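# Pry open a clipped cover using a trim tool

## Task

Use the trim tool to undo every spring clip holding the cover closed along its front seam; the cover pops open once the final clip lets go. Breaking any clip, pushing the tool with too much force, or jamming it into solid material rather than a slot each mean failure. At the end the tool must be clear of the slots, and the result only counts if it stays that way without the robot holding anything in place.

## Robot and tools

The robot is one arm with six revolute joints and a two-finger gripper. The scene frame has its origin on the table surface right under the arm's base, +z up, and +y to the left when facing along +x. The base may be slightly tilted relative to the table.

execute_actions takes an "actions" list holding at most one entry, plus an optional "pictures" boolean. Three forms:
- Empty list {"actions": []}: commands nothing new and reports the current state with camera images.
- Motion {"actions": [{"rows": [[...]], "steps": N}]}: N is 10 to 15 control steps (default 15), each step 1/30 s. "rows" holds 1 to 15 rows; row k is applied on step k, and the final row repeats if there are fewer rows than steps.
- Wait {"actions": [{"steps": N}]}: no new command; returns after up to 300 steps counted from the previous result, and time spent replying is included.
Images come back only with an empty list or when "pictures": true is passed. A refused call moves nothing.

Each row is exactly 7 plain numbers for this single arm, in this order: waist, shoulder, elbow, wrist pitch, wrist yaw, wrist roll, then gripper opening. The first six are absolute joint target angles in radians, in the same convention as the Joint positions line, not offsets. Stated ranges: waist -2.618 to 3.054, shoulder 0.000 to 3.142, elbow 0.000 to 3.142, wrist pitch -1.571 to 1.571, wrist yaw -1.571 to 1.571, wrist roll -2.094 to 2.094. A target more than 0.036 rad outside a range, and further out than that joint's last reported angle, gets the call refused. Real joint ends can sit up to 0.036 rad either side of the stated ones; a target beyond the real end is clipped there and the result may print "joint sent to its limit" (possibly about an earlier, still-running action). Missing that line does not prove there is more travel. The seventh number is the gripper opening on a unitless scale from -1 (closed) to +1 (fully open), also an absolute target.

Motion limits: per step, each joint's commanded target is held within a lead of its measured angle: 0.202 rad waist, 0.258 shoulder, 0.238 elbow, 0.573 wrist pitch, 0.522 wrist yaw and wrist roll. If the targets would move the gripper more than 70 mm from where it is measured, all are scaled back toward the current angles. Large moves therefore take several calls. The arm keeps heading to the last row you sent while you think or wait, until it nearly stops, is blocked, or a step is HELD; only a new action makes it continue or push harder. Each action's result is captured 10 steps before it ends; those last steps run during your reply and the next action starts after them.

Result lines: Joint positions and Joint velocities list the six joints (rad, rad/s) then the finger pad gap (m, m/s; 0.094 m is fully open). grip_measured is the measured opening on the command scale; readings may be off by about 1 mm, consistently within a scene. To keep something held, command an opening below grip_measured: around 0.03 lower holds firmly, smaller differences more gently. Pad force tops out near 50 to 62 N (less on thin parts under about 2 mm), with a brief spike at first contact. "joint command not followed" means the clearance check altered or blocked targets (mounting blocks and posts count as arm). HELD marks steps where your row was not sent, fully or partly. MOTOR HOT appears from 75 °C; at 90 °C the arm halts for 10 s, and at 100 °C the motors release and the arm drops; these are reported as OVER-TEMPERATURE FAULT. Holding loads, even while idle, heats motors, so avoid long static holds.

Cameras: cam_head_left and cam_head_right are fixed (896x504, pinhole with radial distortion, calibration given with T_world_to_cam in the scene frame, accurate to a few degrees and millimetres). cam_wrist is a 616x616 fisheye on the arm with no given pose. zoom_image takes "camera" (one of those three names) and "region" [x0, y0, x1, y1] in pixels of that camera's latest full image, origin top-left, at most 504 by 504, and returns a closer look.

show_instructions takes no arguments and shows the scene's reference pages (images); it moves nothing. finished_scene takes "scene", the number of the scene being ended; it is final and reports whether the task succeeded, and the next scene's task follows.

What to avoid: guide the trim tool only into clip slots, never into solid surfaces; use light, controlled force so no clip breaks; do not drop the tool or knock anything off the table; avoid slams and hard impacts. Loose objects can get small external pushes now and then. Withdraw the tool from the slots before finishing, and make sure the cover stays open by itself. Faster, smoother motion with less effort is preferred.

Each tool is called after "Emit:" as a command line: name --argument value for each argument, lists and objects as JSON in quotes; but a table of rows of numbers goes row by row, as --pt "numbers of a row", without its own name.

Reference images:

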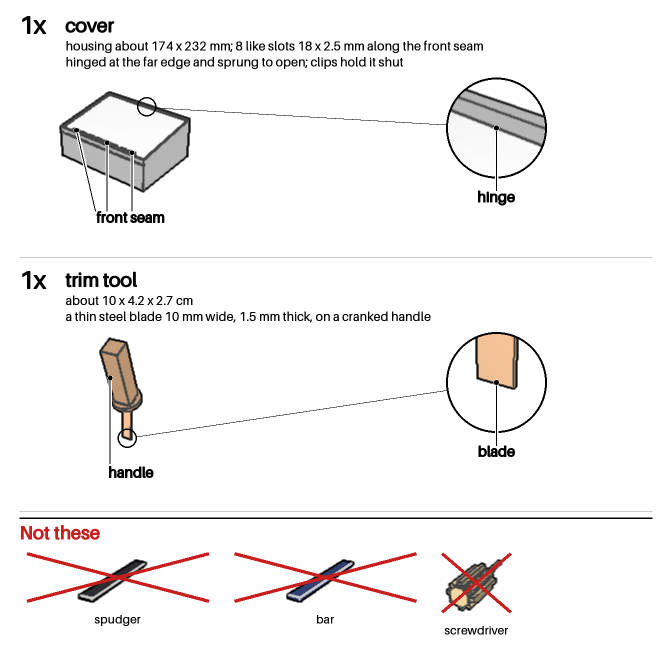

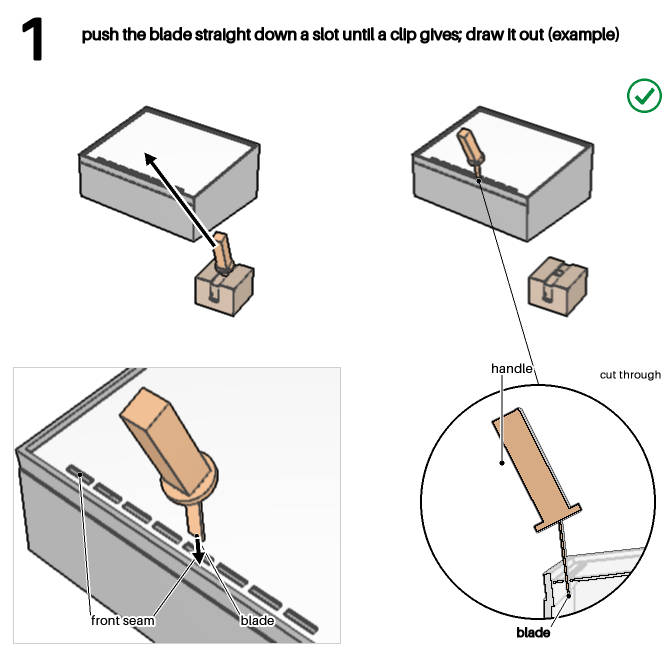

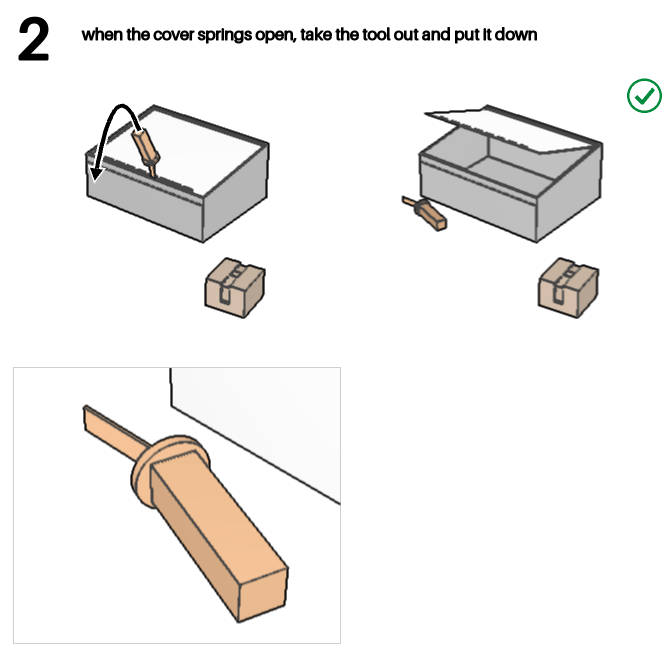

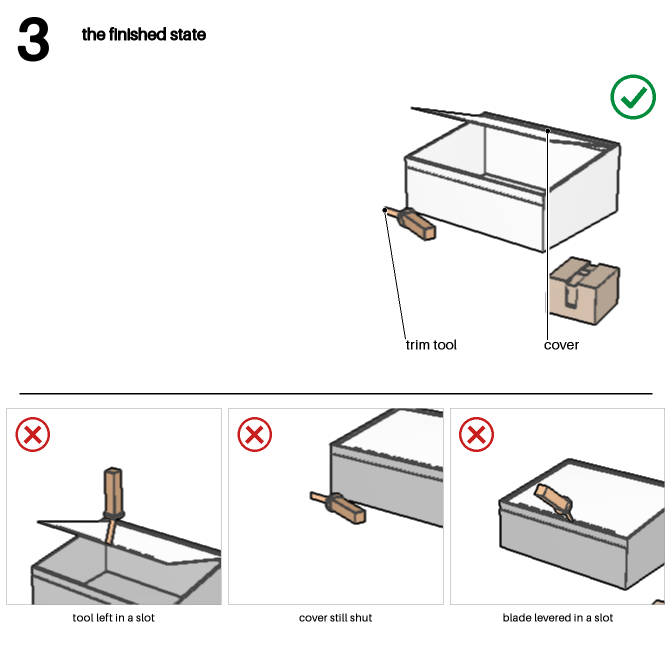

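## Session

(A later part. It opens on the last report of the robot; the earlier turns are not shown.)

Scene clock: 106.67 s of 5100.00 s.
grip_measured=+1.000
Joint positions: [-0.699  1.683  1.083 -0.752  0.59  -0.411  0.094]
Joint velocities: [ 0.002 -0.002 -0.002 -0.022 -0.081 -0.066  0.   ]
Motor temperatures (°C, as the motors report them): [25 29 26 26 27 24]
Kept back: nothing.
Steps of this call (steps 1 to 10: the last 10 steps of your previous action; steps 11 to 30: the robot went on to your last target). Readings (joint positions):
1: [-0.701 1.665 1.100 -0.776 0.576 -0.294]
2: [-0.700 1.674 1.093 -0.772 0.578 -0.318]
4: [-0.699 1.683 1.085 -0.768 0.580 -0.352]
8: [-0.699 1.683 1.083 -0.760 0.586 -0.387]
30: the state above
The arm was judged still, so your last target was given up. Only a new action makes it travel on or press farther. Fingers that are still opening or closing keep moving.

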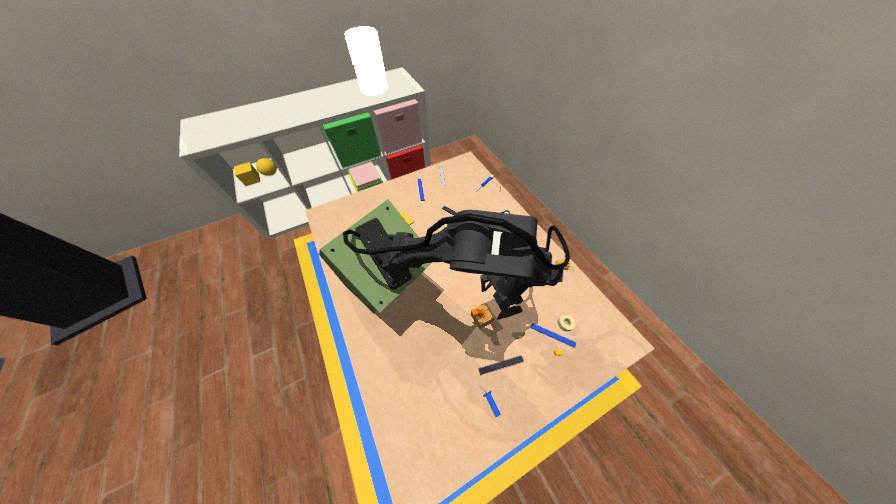

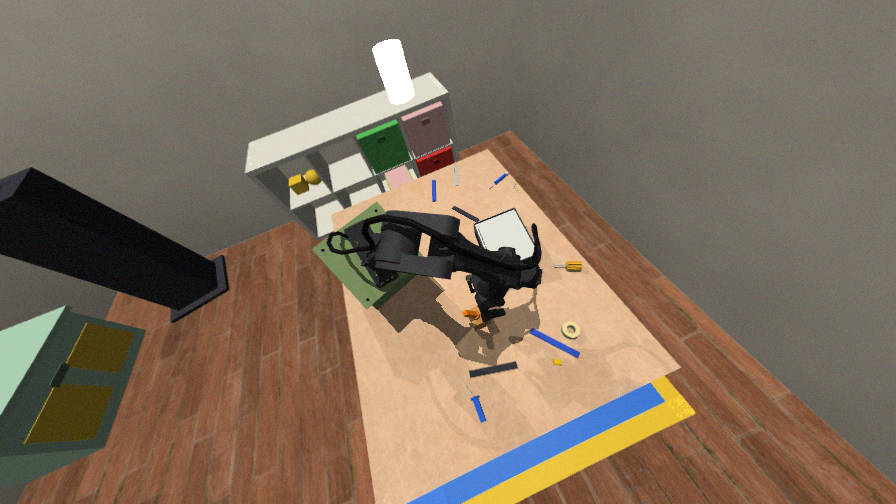

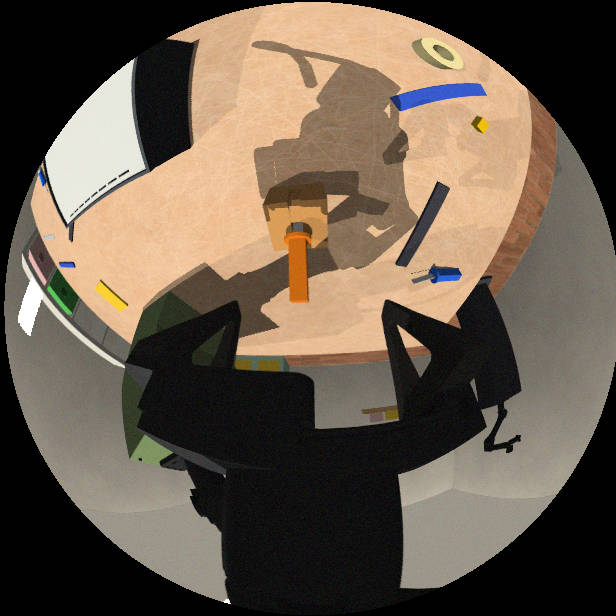

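Emit:
execute_actions --actions '[{"rows":[[-0.695,1.71,1.05,-0.69,0.59,-0.43,1],[-0.707,1.73,1.03,-0.64,0.585,-0.45,1],[-0.72,1.755,1.01,-0.59,0.578,-0.465,1],[-0.731,1.778,0.997,-0.552,0.572,-0.48,1]],"steps":15}]'

Emit:
execute_actions --actions '[{"steps":30}]' --pictures true

Scene clock: 109.30 s of 5100.00 s.
grip_measured=+1.000
Joint positions: [-0.71   1.725  1.05  -0.649  0.588 -0.44   0.094]
Joint velocities: [-0.178  0.554 -0.33   0.652  0.051 -0.227  0.   ]
Motor temperatures (°C, as the motors report them): [25 29 26 26 27 24]
Steps of this call (steps 1 to 74: nothing new was sent; steps 75 to 79: the first 5 steps of this action). Readings (joint positions):
75: [-0.699 1.685 1.083 -0.748 0.590 -0.412]
76: [-0.699 1.688 1.079 -0.731 0.590 -0.417]
78: [-0.704 1.708 1.061 -0.676 0.589 -0.433]
79: the state above

Scene clock: 110.30 s of 5100.00 s.
grip_measured=+1.000
Joint positions: [-0.726  1.776  1.011 -0.569  0.582 -0.47   0.094]
Joint velocities: [-0.002  0.007 -0.022 -0.066 -0.081  0.022  0.   ]
Motor temperatures (°C, as the motors report them): [25 29 26 26 27 24]
Kept back: nothing.
Steps of this call (steps 1 to 10: the last 10 steps of your previous action; steps 11 to 30: the robot went on to your last target). Readings (joint positions):
1: [-0.716 1.743 1.040 -0.631 0.587 -0.446]
2: [-0.721 1.758 1.029 -0.619 0.586 -0.451]
4: [-0.726 1.775 1.015 -0.606 0.584 -0.458]
8: [-0.726 1.776 1.011 -0.587 0.582 -0.466]
30: the state above
The arm was judged still, so your last target was given up. Only a new action makes it travel on or press farther. Fingers that are still opening or closing keep moving.

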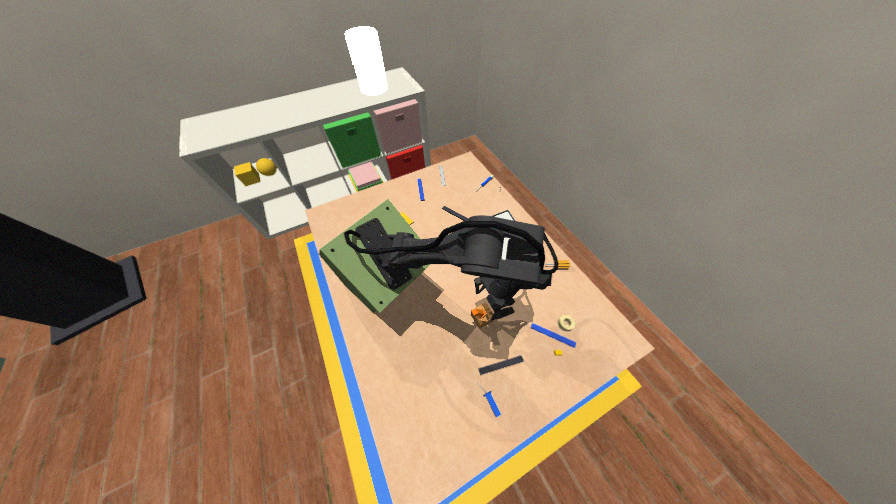

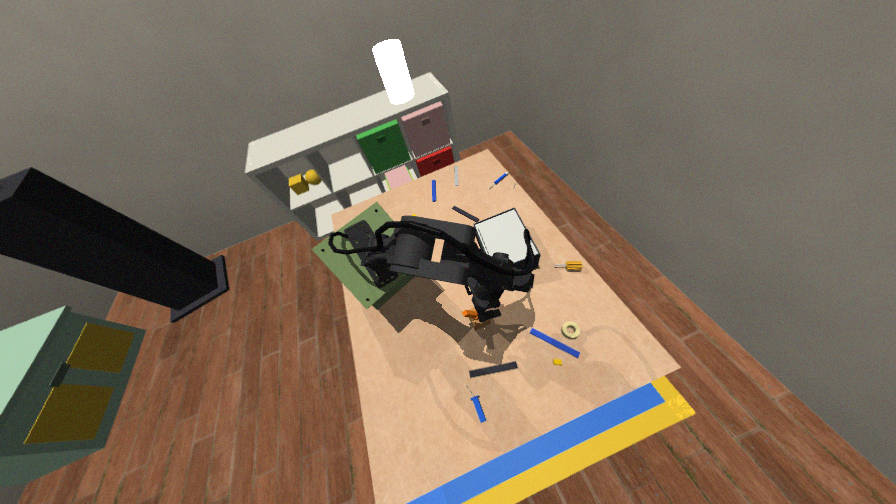

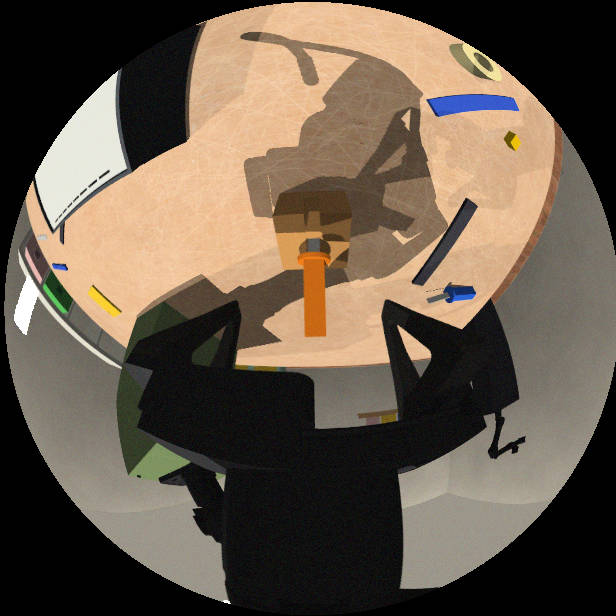

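Emit:
execute_actions --actions '[{"rows":[[-0.745,1.795,0.99,-0.52,0.568,-0.495,1],[-0.758,1.812,0.983,-0.487,0.565,-0.51,1],[-0.772,1.829,0.976,-0.455,0.561,-0.523,1],[-0.786,1.846,0.969,-0.422,0.558,-0.537,1],[-0.799,1.863,0.962,-0.39,0.554,-0.55,1]],"steps":15}]'

Emit:
execute_actions --actions '[{"steps":30}]' --pictures true

Scene clock: 112.97 s of 5100.00 s.
grip_measured=+1.000
Joint positions: [-0.762  1.808  1.009 -0.496  0.574 -0.502  0.094]
Joint velocities: [-0.413  0.427 -0.071  0.755 -0.051 -0.154  0.   ]
Motor temperatures (°C, as the motors report them): [25 30 26 26 27 24]
Steps of this call (steps 1 to 75: nothing new was sent; steps 76 to 80: the first 5 steps of this action). Readings (joint positions):
76: [-0.727 1.776 1.011 -0.566 0.581 -0.473]
77: [-0.731 1.778 1.011 -0.557 0.580 -0.478]
79: [-0.748 1.794 1.011 -0.521 0.576 -0.493]
80: the state above

Scene clock: 113.97 s of 5100.00 s.
grip_measured=+1.000
Joint positions: [-0.799  1.855  0.981 -0.407  0.565 -0.54   0.094]
Joint velocities: [ 0.007 -0.017 -0.017  0.007  0.007 -0.081  0.   ]
Motor temperatures (°C, as the motors report them): [25 30 26 26 27 24]
Kept back: nothing.
Steps of this call (steps 1 to 10: the last 10 steps of your previous action; steps 11 to 30: the robot went on to your last target). Readings (joint positions):
1: [-0.775 1.822 1.006 -0.473 0.572 -0.509]
2: [-0.786 1.835 1.000 -0.457 0.572 -0.515]
4: [-0.798 1.851 0.988 -0.440 0.571 -0.524]
8: [-0.799 1.855 0.981 -0.426 0.567 -0.534]
30: the state above
The arm was judged still, so your last target was given up. Only a new action makes it travel on or press farther. Fingers that are still opening or closing keep moving.

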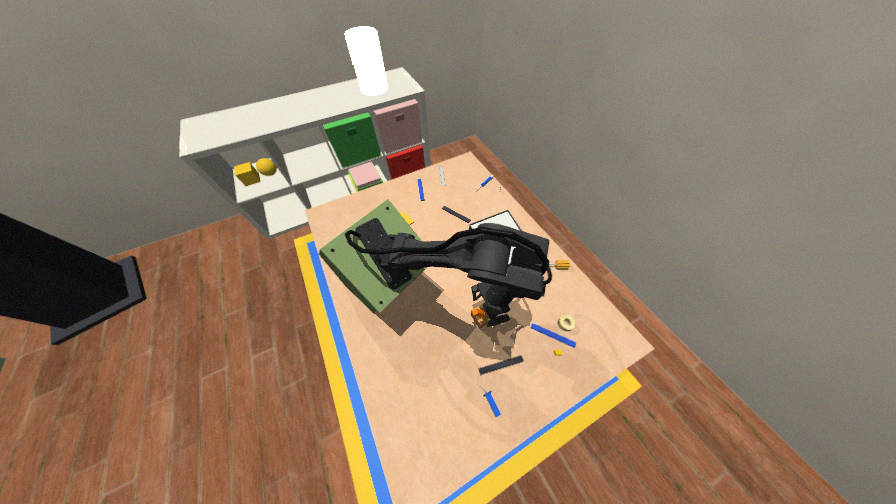

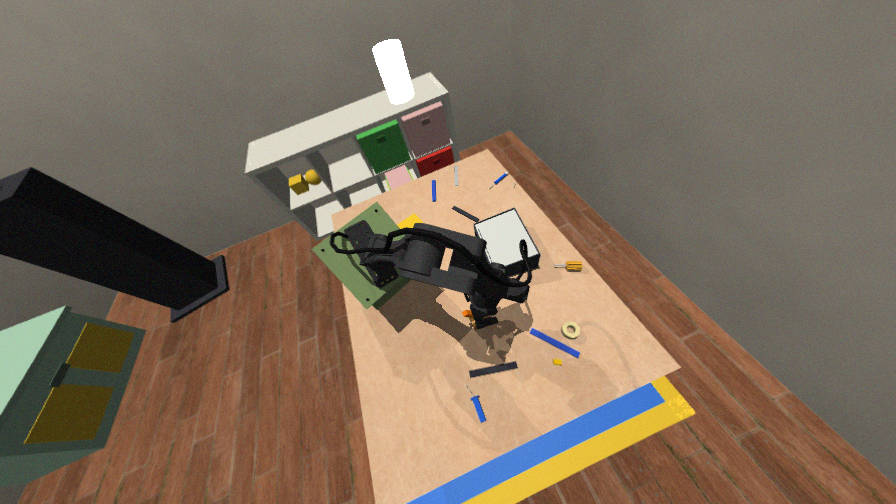

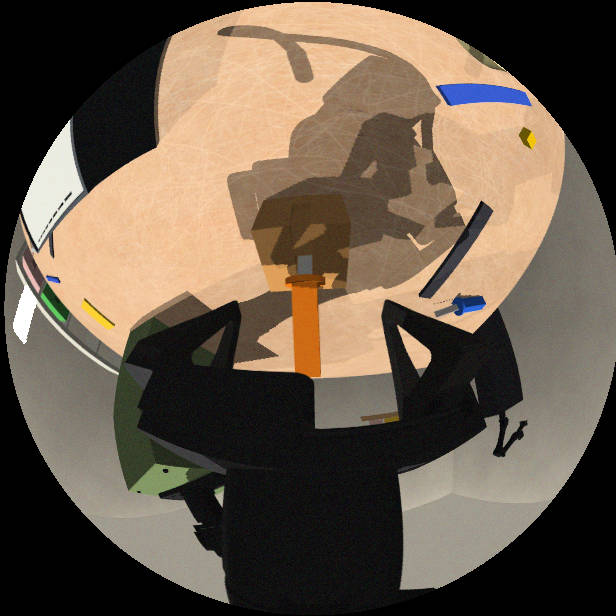

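Emit:
execute_actions --actions '[{"rows":[[-0.808,1.855,0.94,-0.37,0.552,-0.555,1],[-0.817,1.848,0.92,-0.348,0.55,-0.563,1],[-0.826,1.841,0.90,-0.326,0.548,-0.572,1],[-0.834,1.834,0.878,-0.304,0.545,-0.58,1]],"steps":15}]'

Emit:
execute_actions --actions '[{"steps":30}]' --pictures true

Scene clock: 116.90 s of 5100.00 s.
grip_measured=+1.000
Joint positions: [-0.814  1.851  0.929 -0.353  0.56  -0.555  0.094]
Joint velocities: [-0.203 -0.056 -0.476  0.183 -0.022 -0.125  0.   ]
Motor temperatures (°C, as the motors report them): [25 30 26 26 27 24]
Steps of this call (steps 1 to 83: nothing new was sent; steps 84 to 88: the first 5 steps of this action). Readings (joint positions):
84: [-0.799 1.855 0.979 -0.403 0.565 -0.541]
85: [-0.800 1.855 0.973 -0.392 0.564 -0.543]
87: [-0.808 1.853 0.946 -0.363 0.561 -0.551]
88: the state above

Scene clock: 117.90 s of 5100.00 s.
grip_measured=+1.000
Joint positions: [-0.829  1.851  0.897 -0.321  0.556 -0.571  0.094]
Joint velocities: [ 0.002  0.002  0.002 -0.051 -0.051  0.022  0.   ]
Motor temperatures (°C, as the motors report them): [25 30 26 26 27 24]
Kept back: nothing.
Steps of this call (steps 1 to 10: the last 10 steps of your previous action; steps 11 to 30: the robot went on to your last target). Readings (joint positions):
1: [-0.820 1.851 0.916 -0.348 0.559 -0.558]
2: [-0.825 1.851 0.906 -0.347 0.559 -0.561]
4: [-0.829 1.851 0.897 -0.345 0.558 -0.565]
8: [-0.829 1.851 0.897 -0.331 0.557 -0.568]
30: the state above
The arm was judged still, so your last target was given up. Only a new action makes it travel on or press farther. Fingers that are still opening or closing keep moving.

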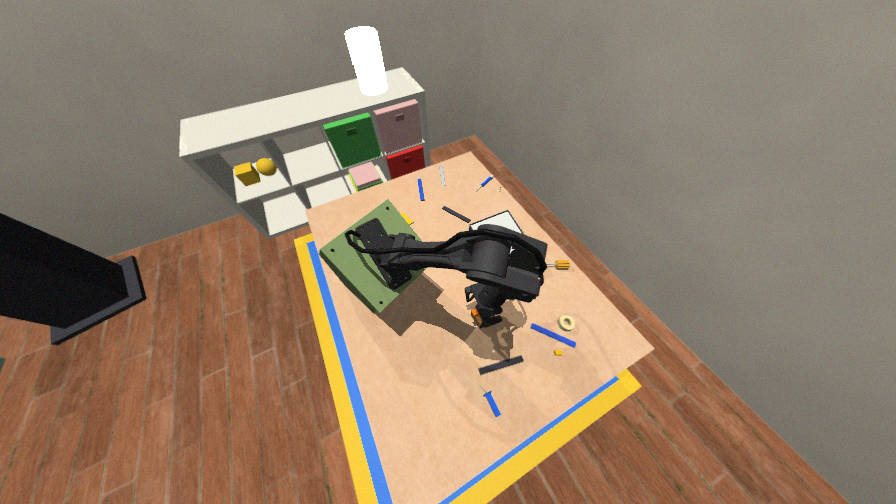

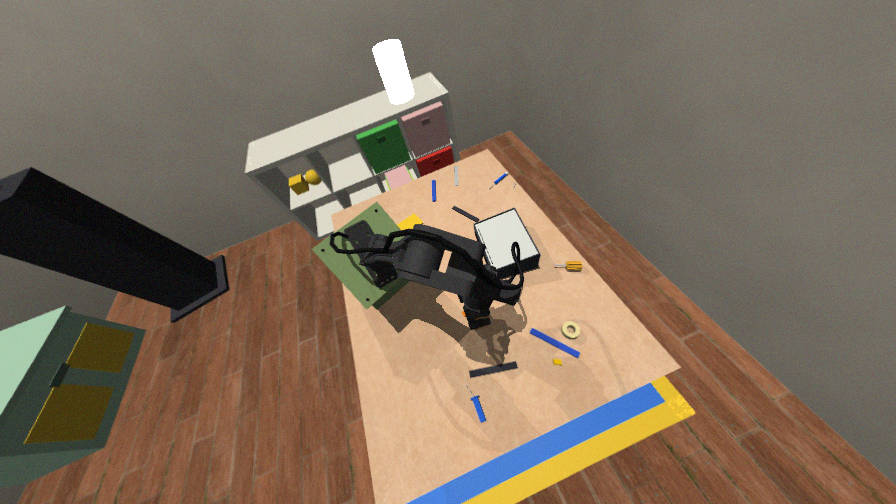

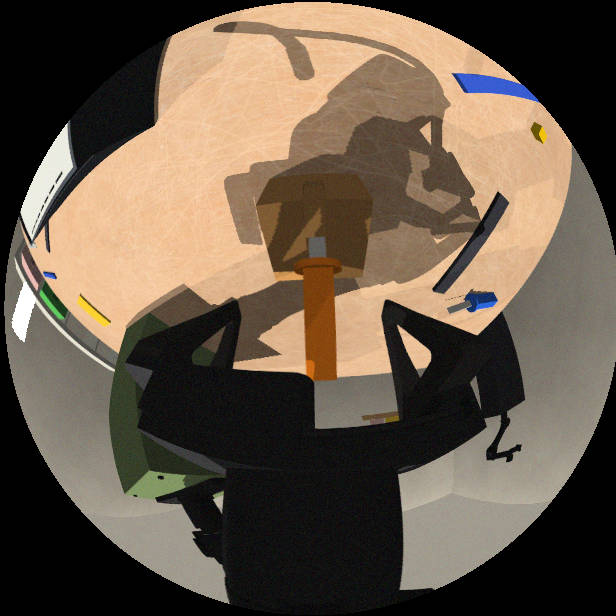

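Emit:
execute_actions --actions '[{"rows":[[-0.842,1.834,0.878,-0.304,0.545,-0.585,1]],"steps":12}]'

Emit:
execute_actions --actions '[{"steps":25}]' --pictures true

Scene clock: 118.57 s of 5100.00 s.
grip_measured=+1.000
Joint positions: [-0.829  1.851  0.897 -0.321  0.556 -0.572  0.094]
Joint velocities: [-0.002 -0.002 -0.017 -0.022  0.066 -0.066  0.   ]
Motor temperatures (°C, as the motors report them): [25 30 26 26 27 24]
Steps of this call (steps 1 to 18: nothing new was sent; steps 19 to 20: the first 2 steps of this action). Readings (joint positions):
19: [-0.829 1.851 0.897 -0.321 0.556 -0.572]
20: the state above

Scene clock: 119.40 s of 5100.00 s.
grip_measured=+1.000
Joint positions: [-0.829  1.851  0.897 -0.321  0.556 -0.575  0.094]
Joint velocities: [-0.007 -0.007 -0.012 -0.081  0.051 -0.037  0.   ]
Motor temperatures (°C, as the motors report them): [25 30 26 26 27 24]
Kept back: nothing.
Steps of this call (steps 1 to 10: the last 10 steps of your previous action; steps 11 to 15: the robot went on to your last target; steps 16 to 25: nothing new was sent). Readings (joint positions):
1: [-0.829 1.851 0.897 -0.321 0.556 -0.573]
2: [-0.829 1.851 0.897 -0.321 0.556 -0.573]
4: [-0.829 1.851 0.897 -0.321 0.556 -0.574]
8: [-0.829 1.851 0.897 -0.321 0.556 -0.575]
25: the state above
The arm was judged still, so your last target was given up. Only a new action makes it travel on or press farther. Fingers that are still opening or closing keep moving.

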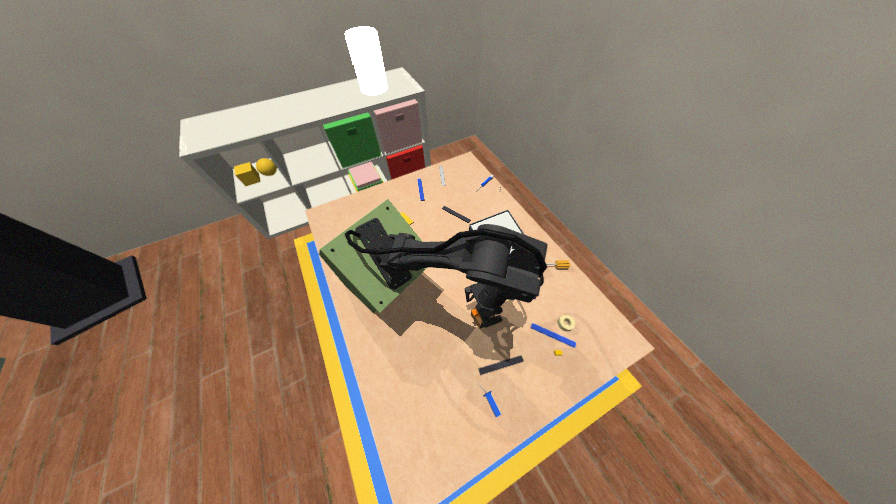

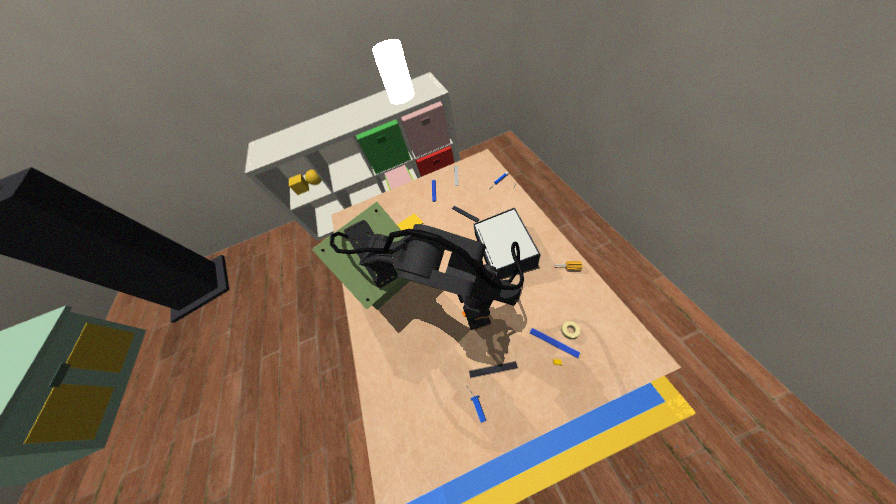

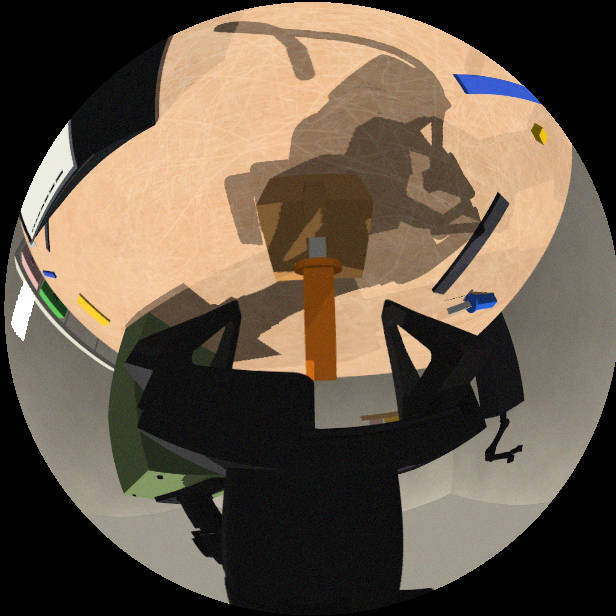

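Emit:
execute_actions --actions '[{"rows":[[-0.856,1.834,0.878,-0.304,0.545,-0.585,1],[-0.856,1.834,0.878,-0.304,0.545,-0.585,1],[-0.846,1.834,0.878,-0.304,0.545,-0.585,1]],"steps":12}]'

Emit:
execute_actions --actions '[{"steps":25}]' --pictures true

Scene clock: 119.97 s of 5100.00 s.
grip_measured=+1.000
Joint positions: [-0.835  1.851  0.897 -0.32   0.555 -0.576  0.094]
Joint velocities: [-0.129 -0.012 -0.002  0.037 -0.051 -0.007  0.   ]
Motor temperatures (°C, as the motors report them): [25 30 26 26 27 24]
Steps of this call (steps 1 to 15: nothing new was sent; steps 16 to 17: the first 2 steps of this action). Readings (joint positions):
16: [-0.831 1.851 0.897 -0.320 0.555 -0.576]
17: the state above

Scene clock: 120.80 s of 5100.00 s.
grip_measured=+1.000
Joint positions: [-0.841  1.851  0.897 -0.32   0.555 -0.576  0.094]
Joint velocities: [-0.012 -0.012 -0.012 -0.095  0.007 -0.037  0.   ]
Motor temperatures (°C, as the motors report them): [25 30 26 26 27 24]
Kept back: nothing.
Steps of this call (steps 1 to 10: the last 10 steps of your previous action; steps 11 to 15: the robot went on to your last target; steps 16 to 25: nothing new was sent). Readings (joint positions):
1: [-0.838 1.851 0.897 -0.320 0.555 -0.576]
2: [-0.841 1.851 0.897 -0.320 0.555 -0.576]
4: [-0.841 1.851 0.897 -0.320 0.555 -0.576]
8: [-0.841 1.851 0.897 -0.320 0.555 -0.576]
25: the state above
The arm was judged still, so your last target was given up. Only a new action makes it travel on or press farther. Fingers that are still opening or closing keep moving.

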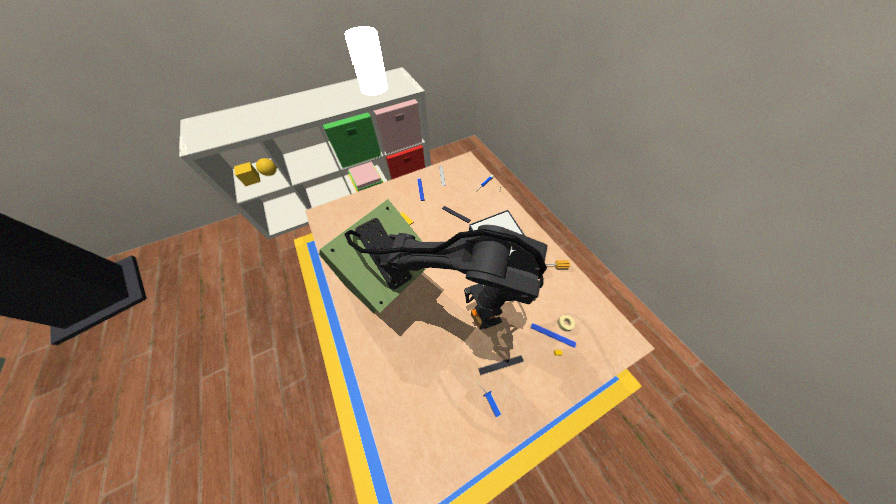

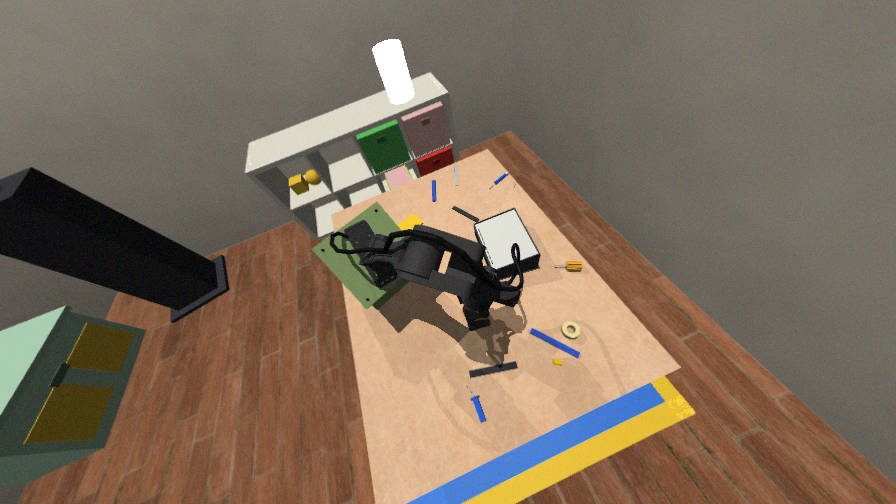

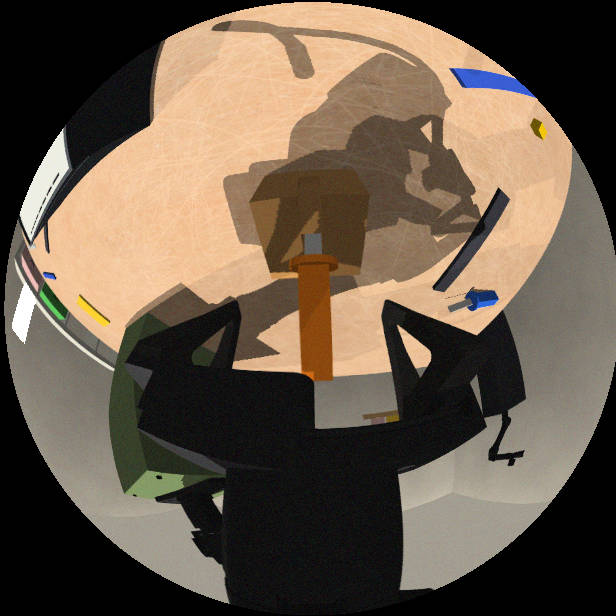

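Emit:
execute_actions --actions '[{"rows":[[-0.846,1.834,0.878,-0.304,0.545,-0.585,0.5],[-0.846,1.834,0.878,-0.304,0.545,-0.585,0.1],[-0.846,1.834,0.878,-0.304,0.545,-0.585,-0.2],[-0.846,1.834,0.878,-0.304,0.545,-0.585,-0.4],[-0.846,1.834,0.878,-0.304,0.545,-0.585,-0.5],[-0.846,1.834,0.878,-0.304,0.545,-0.585,-0.55],[-0.846,1.834,0.878,-0.304,0.545,-0.585,-0.6],[-0.846,1.834,0.878,-0.304,0.545,-0.585,-0.65],[-0.846,1.834,0.878,-0.304,0.545,-0.585,-0.7]],"steps":15}]'

Emit:
execute_actions --actions '[{"steps":25}]' --pictures true

Scene clock: 121.47 s of 5100.00 s.
grip_measured=-0.340
Joint positions: [-0.841  1.851  0.897 -0.32   0.555 -0.576  0.031]
Joint velocities: [ 0.002 -0.012 -0.012 -0.007  0.066 -0.022 -0.317]
Motor temperatures (°C, as the motors report them): [25 30 26 26 27 24]
Steps of this call (steps 1 to 15: nothing new was sent; steps 16 to 20: the first 5 steps of this action). Readings (joint positions):
16: [-0.841 1.851 0.897 -0.320 0.555 -0.576]
17: [-0.841 1.851 0.897 -0.320 0.555 -0.576]
19: [-0.841 1.851 0.897 -0.320 0.555 -0.576]
20: the state above

Scene clock: 122.30 s of 5100.00 s.
grip_measured=-0.676
Joint positions: [-0.841  1.851  0.897 -0.32   0.555 -0.576  0.015]
Joint velocities: [-0.002 -0.002  0.017  0.007  0.022  0.007 -0.001]
Motor temperatures (°C, as the motors report them): [25 30 26 26 27 24]
Kept back: nothing.
Steps of this call (steps 1 to 10: the last 10 steps of your previous action; steps 11 to 15: the robot went on to your last target; steps 16 to 25: nothing new was sent). Readings (joint positions):
1: [-0.841 1.851 0.897 -0.320 0.555 -0.576]
2: [-0.841 1.851 0.897 -0.320 0.555 -0.576]
4: [-0.841 1.851 0.897 -0.320 0.555 -0.576]
8: [-0.841 1.851 0.897 -0.320 0.555 -0.576]
25: the state above
The arm was judged still, so your last target was given up. Only a new action makes it travel on or press farther. Fingers that are still opening or closing keep moving.

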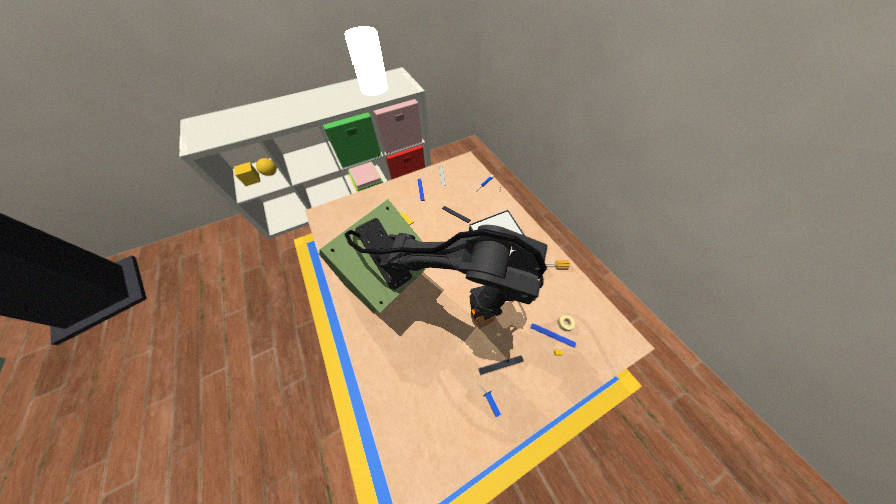

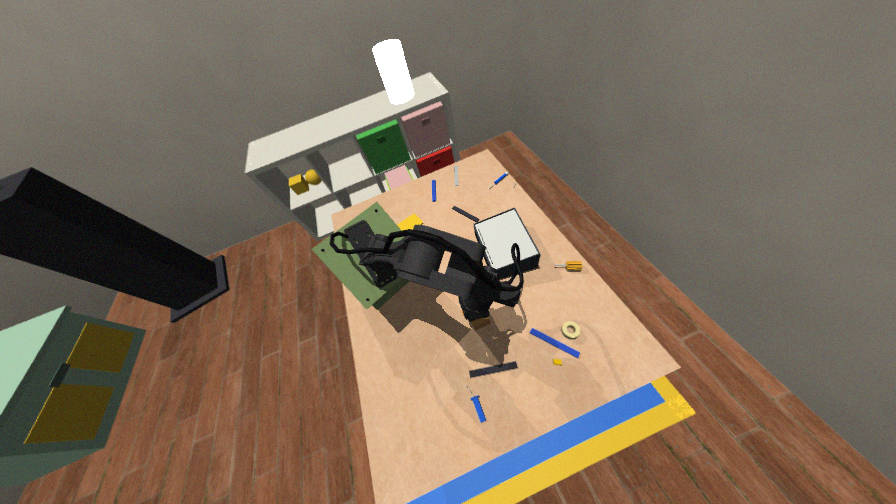

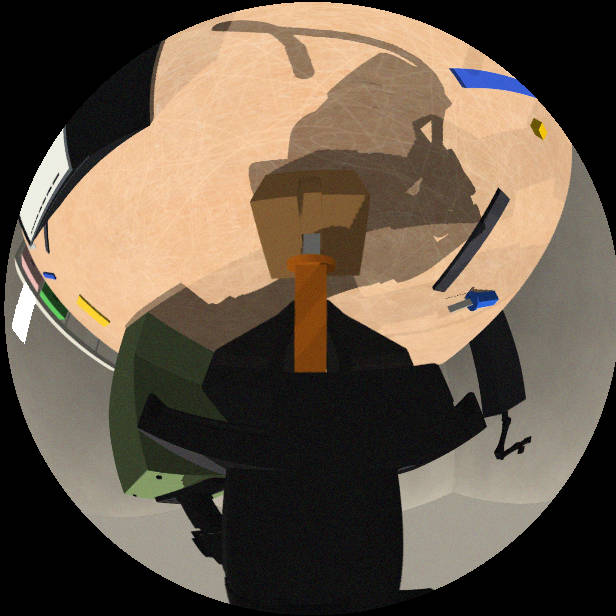

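Emit:
execute_actions --actions '[{"rows":[[-0.846,1.834,0.878,-0.304,0.545,-0.585,-0.715],[-0.825,1.831,0.878,-0.328,0.565,-0.567,-0.715],[-0.819,1.815,0.876,-0.346,0.567,-0.56,-0.715],[-0.813,1.798,0.873,-0.364,0.568,-0.553,-0.715],[-0.807,1.782,0.871,-0.382,0.570,-0.546,-0.715],[-0.801,1.765,0.868,-0.399,0.571,-0.539,-0.715],[-0.795,1.749,0.866,-0.417,0.573,-0.532,-0.715],[-0.789,1.733,0.864,-0.435,0.575,-0.525,-0.715],[-0.783,1.716,0.861,-0.453,0.576,-0.519,-0.715],[-0.776,1.700,0.859,-0.471,0.578,-0.512,-0.715],[-0.770,1.684,0.857,-0.489,0.580,-0.505,-0.715],[-0.764,1.667,0.854,-0.506,0.581,-0.498,-0.715],[-0.758,1.651,0.852,-0.524,0.583,-0.491,-0.715],[-0.752,1.634,0.849,-0.542,0.584,-0.484,-0.715],[-0.746,1.618,0.847,-0.56,0.586,-0.477,-0.715]],"steps":15}]'

Emit:
execute_actions --actions '[{"steps":30}]' --pictures true

Scene clock: 125.30 s of 5100.00 s.
grip_measured=-0.676
Joint positions: [-0.835  1.832  0.897 -0.337  0.556 -0.57   0.015]
Joint velocities: [ 0.11  -0.344  0.007 -0.359  0.037  0.11   0.001]
Motor temperatures (°C, as the motors report them): [25 30 26 26 27 24]
Steps of this call (steps 1 to 85: nothing new was sent; steps 86 to 90: the first 5 steps of this action). Readings (joint positions):
86: [-0.841 1.851 0.897 -0.320 0.555 -0.576]
87: [-0.841 1.851 0.897 -0.320 0.555 -0.576]
89: [-0.839 1.842 0.897 -0.328 0.555 -0.573]
90: the state above

Scene clock: 126.30 s of 5100.00 s.
grip_measured=-0.676
Joint positions: [-0.76   1.628  0.873 -0.545  0.576 -0.487  0.015]
Joint velocities: [-0.002 -0.007 -0.007  0.007  0.051 -0.022  0.   ]
Motor temperatures (°C, as the motors report them): [25 30 26 26 27 24]
Kept back: nothing.
Steps of this call (steps 1 to 10: the last 10 steps of your previous action; steps 11 to 30: the robot went on to your last target). Readings (joint positions):
1: [-0.830 1.817 0.897 -0.349 0.557 -0.566]
2: [-0.824 1.800 0.897 -0.361 0.558 -0.562]
4: [-0.810 1.762 0.897 -0.386 0.560 -0.551]
8: [-0.783 1.690 0.894 -0.439 0.566 -0.527]
30: the state above

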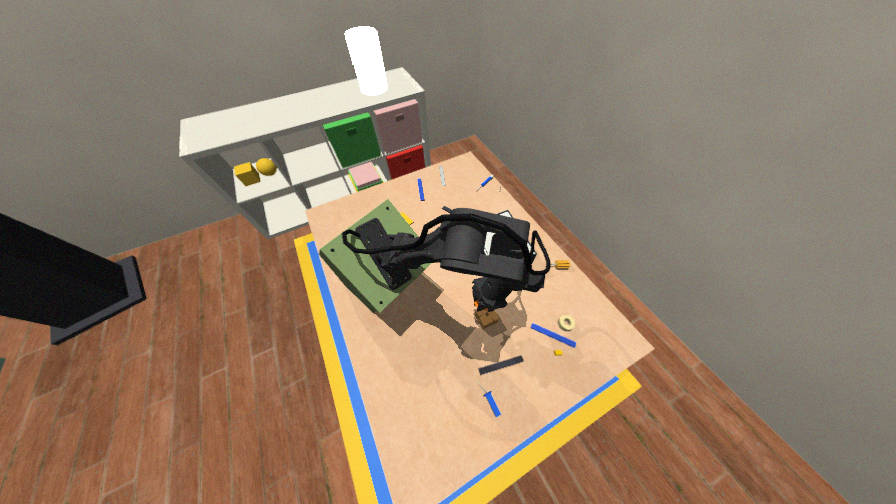

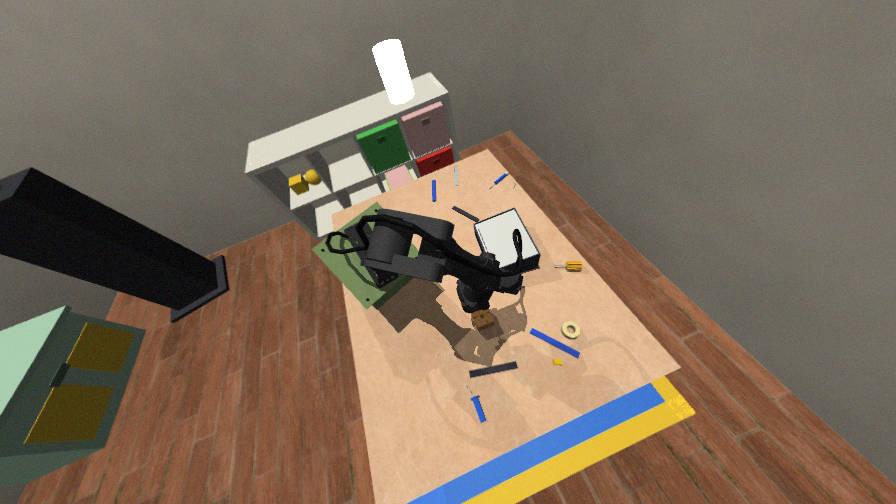

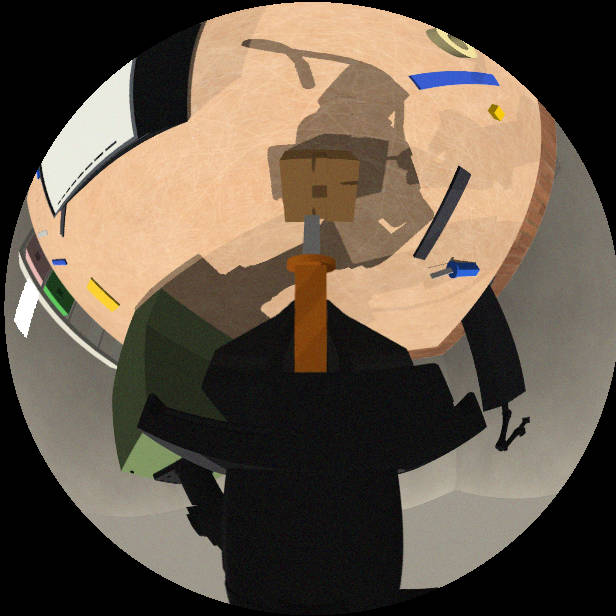

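Emit:
zoom_image --camera "cam_wrist" --region '[250, 130, 380, 300]'

Region (250, 130, 380, 300) of cam_wrist's 616x616 image, scaled by 2.965, with more detail than that image has; it fills the left 385 columns of this view, and the rest is white.

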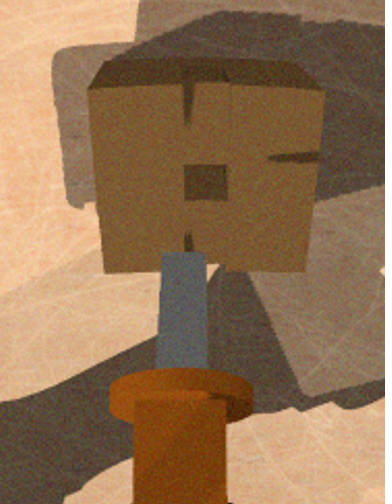

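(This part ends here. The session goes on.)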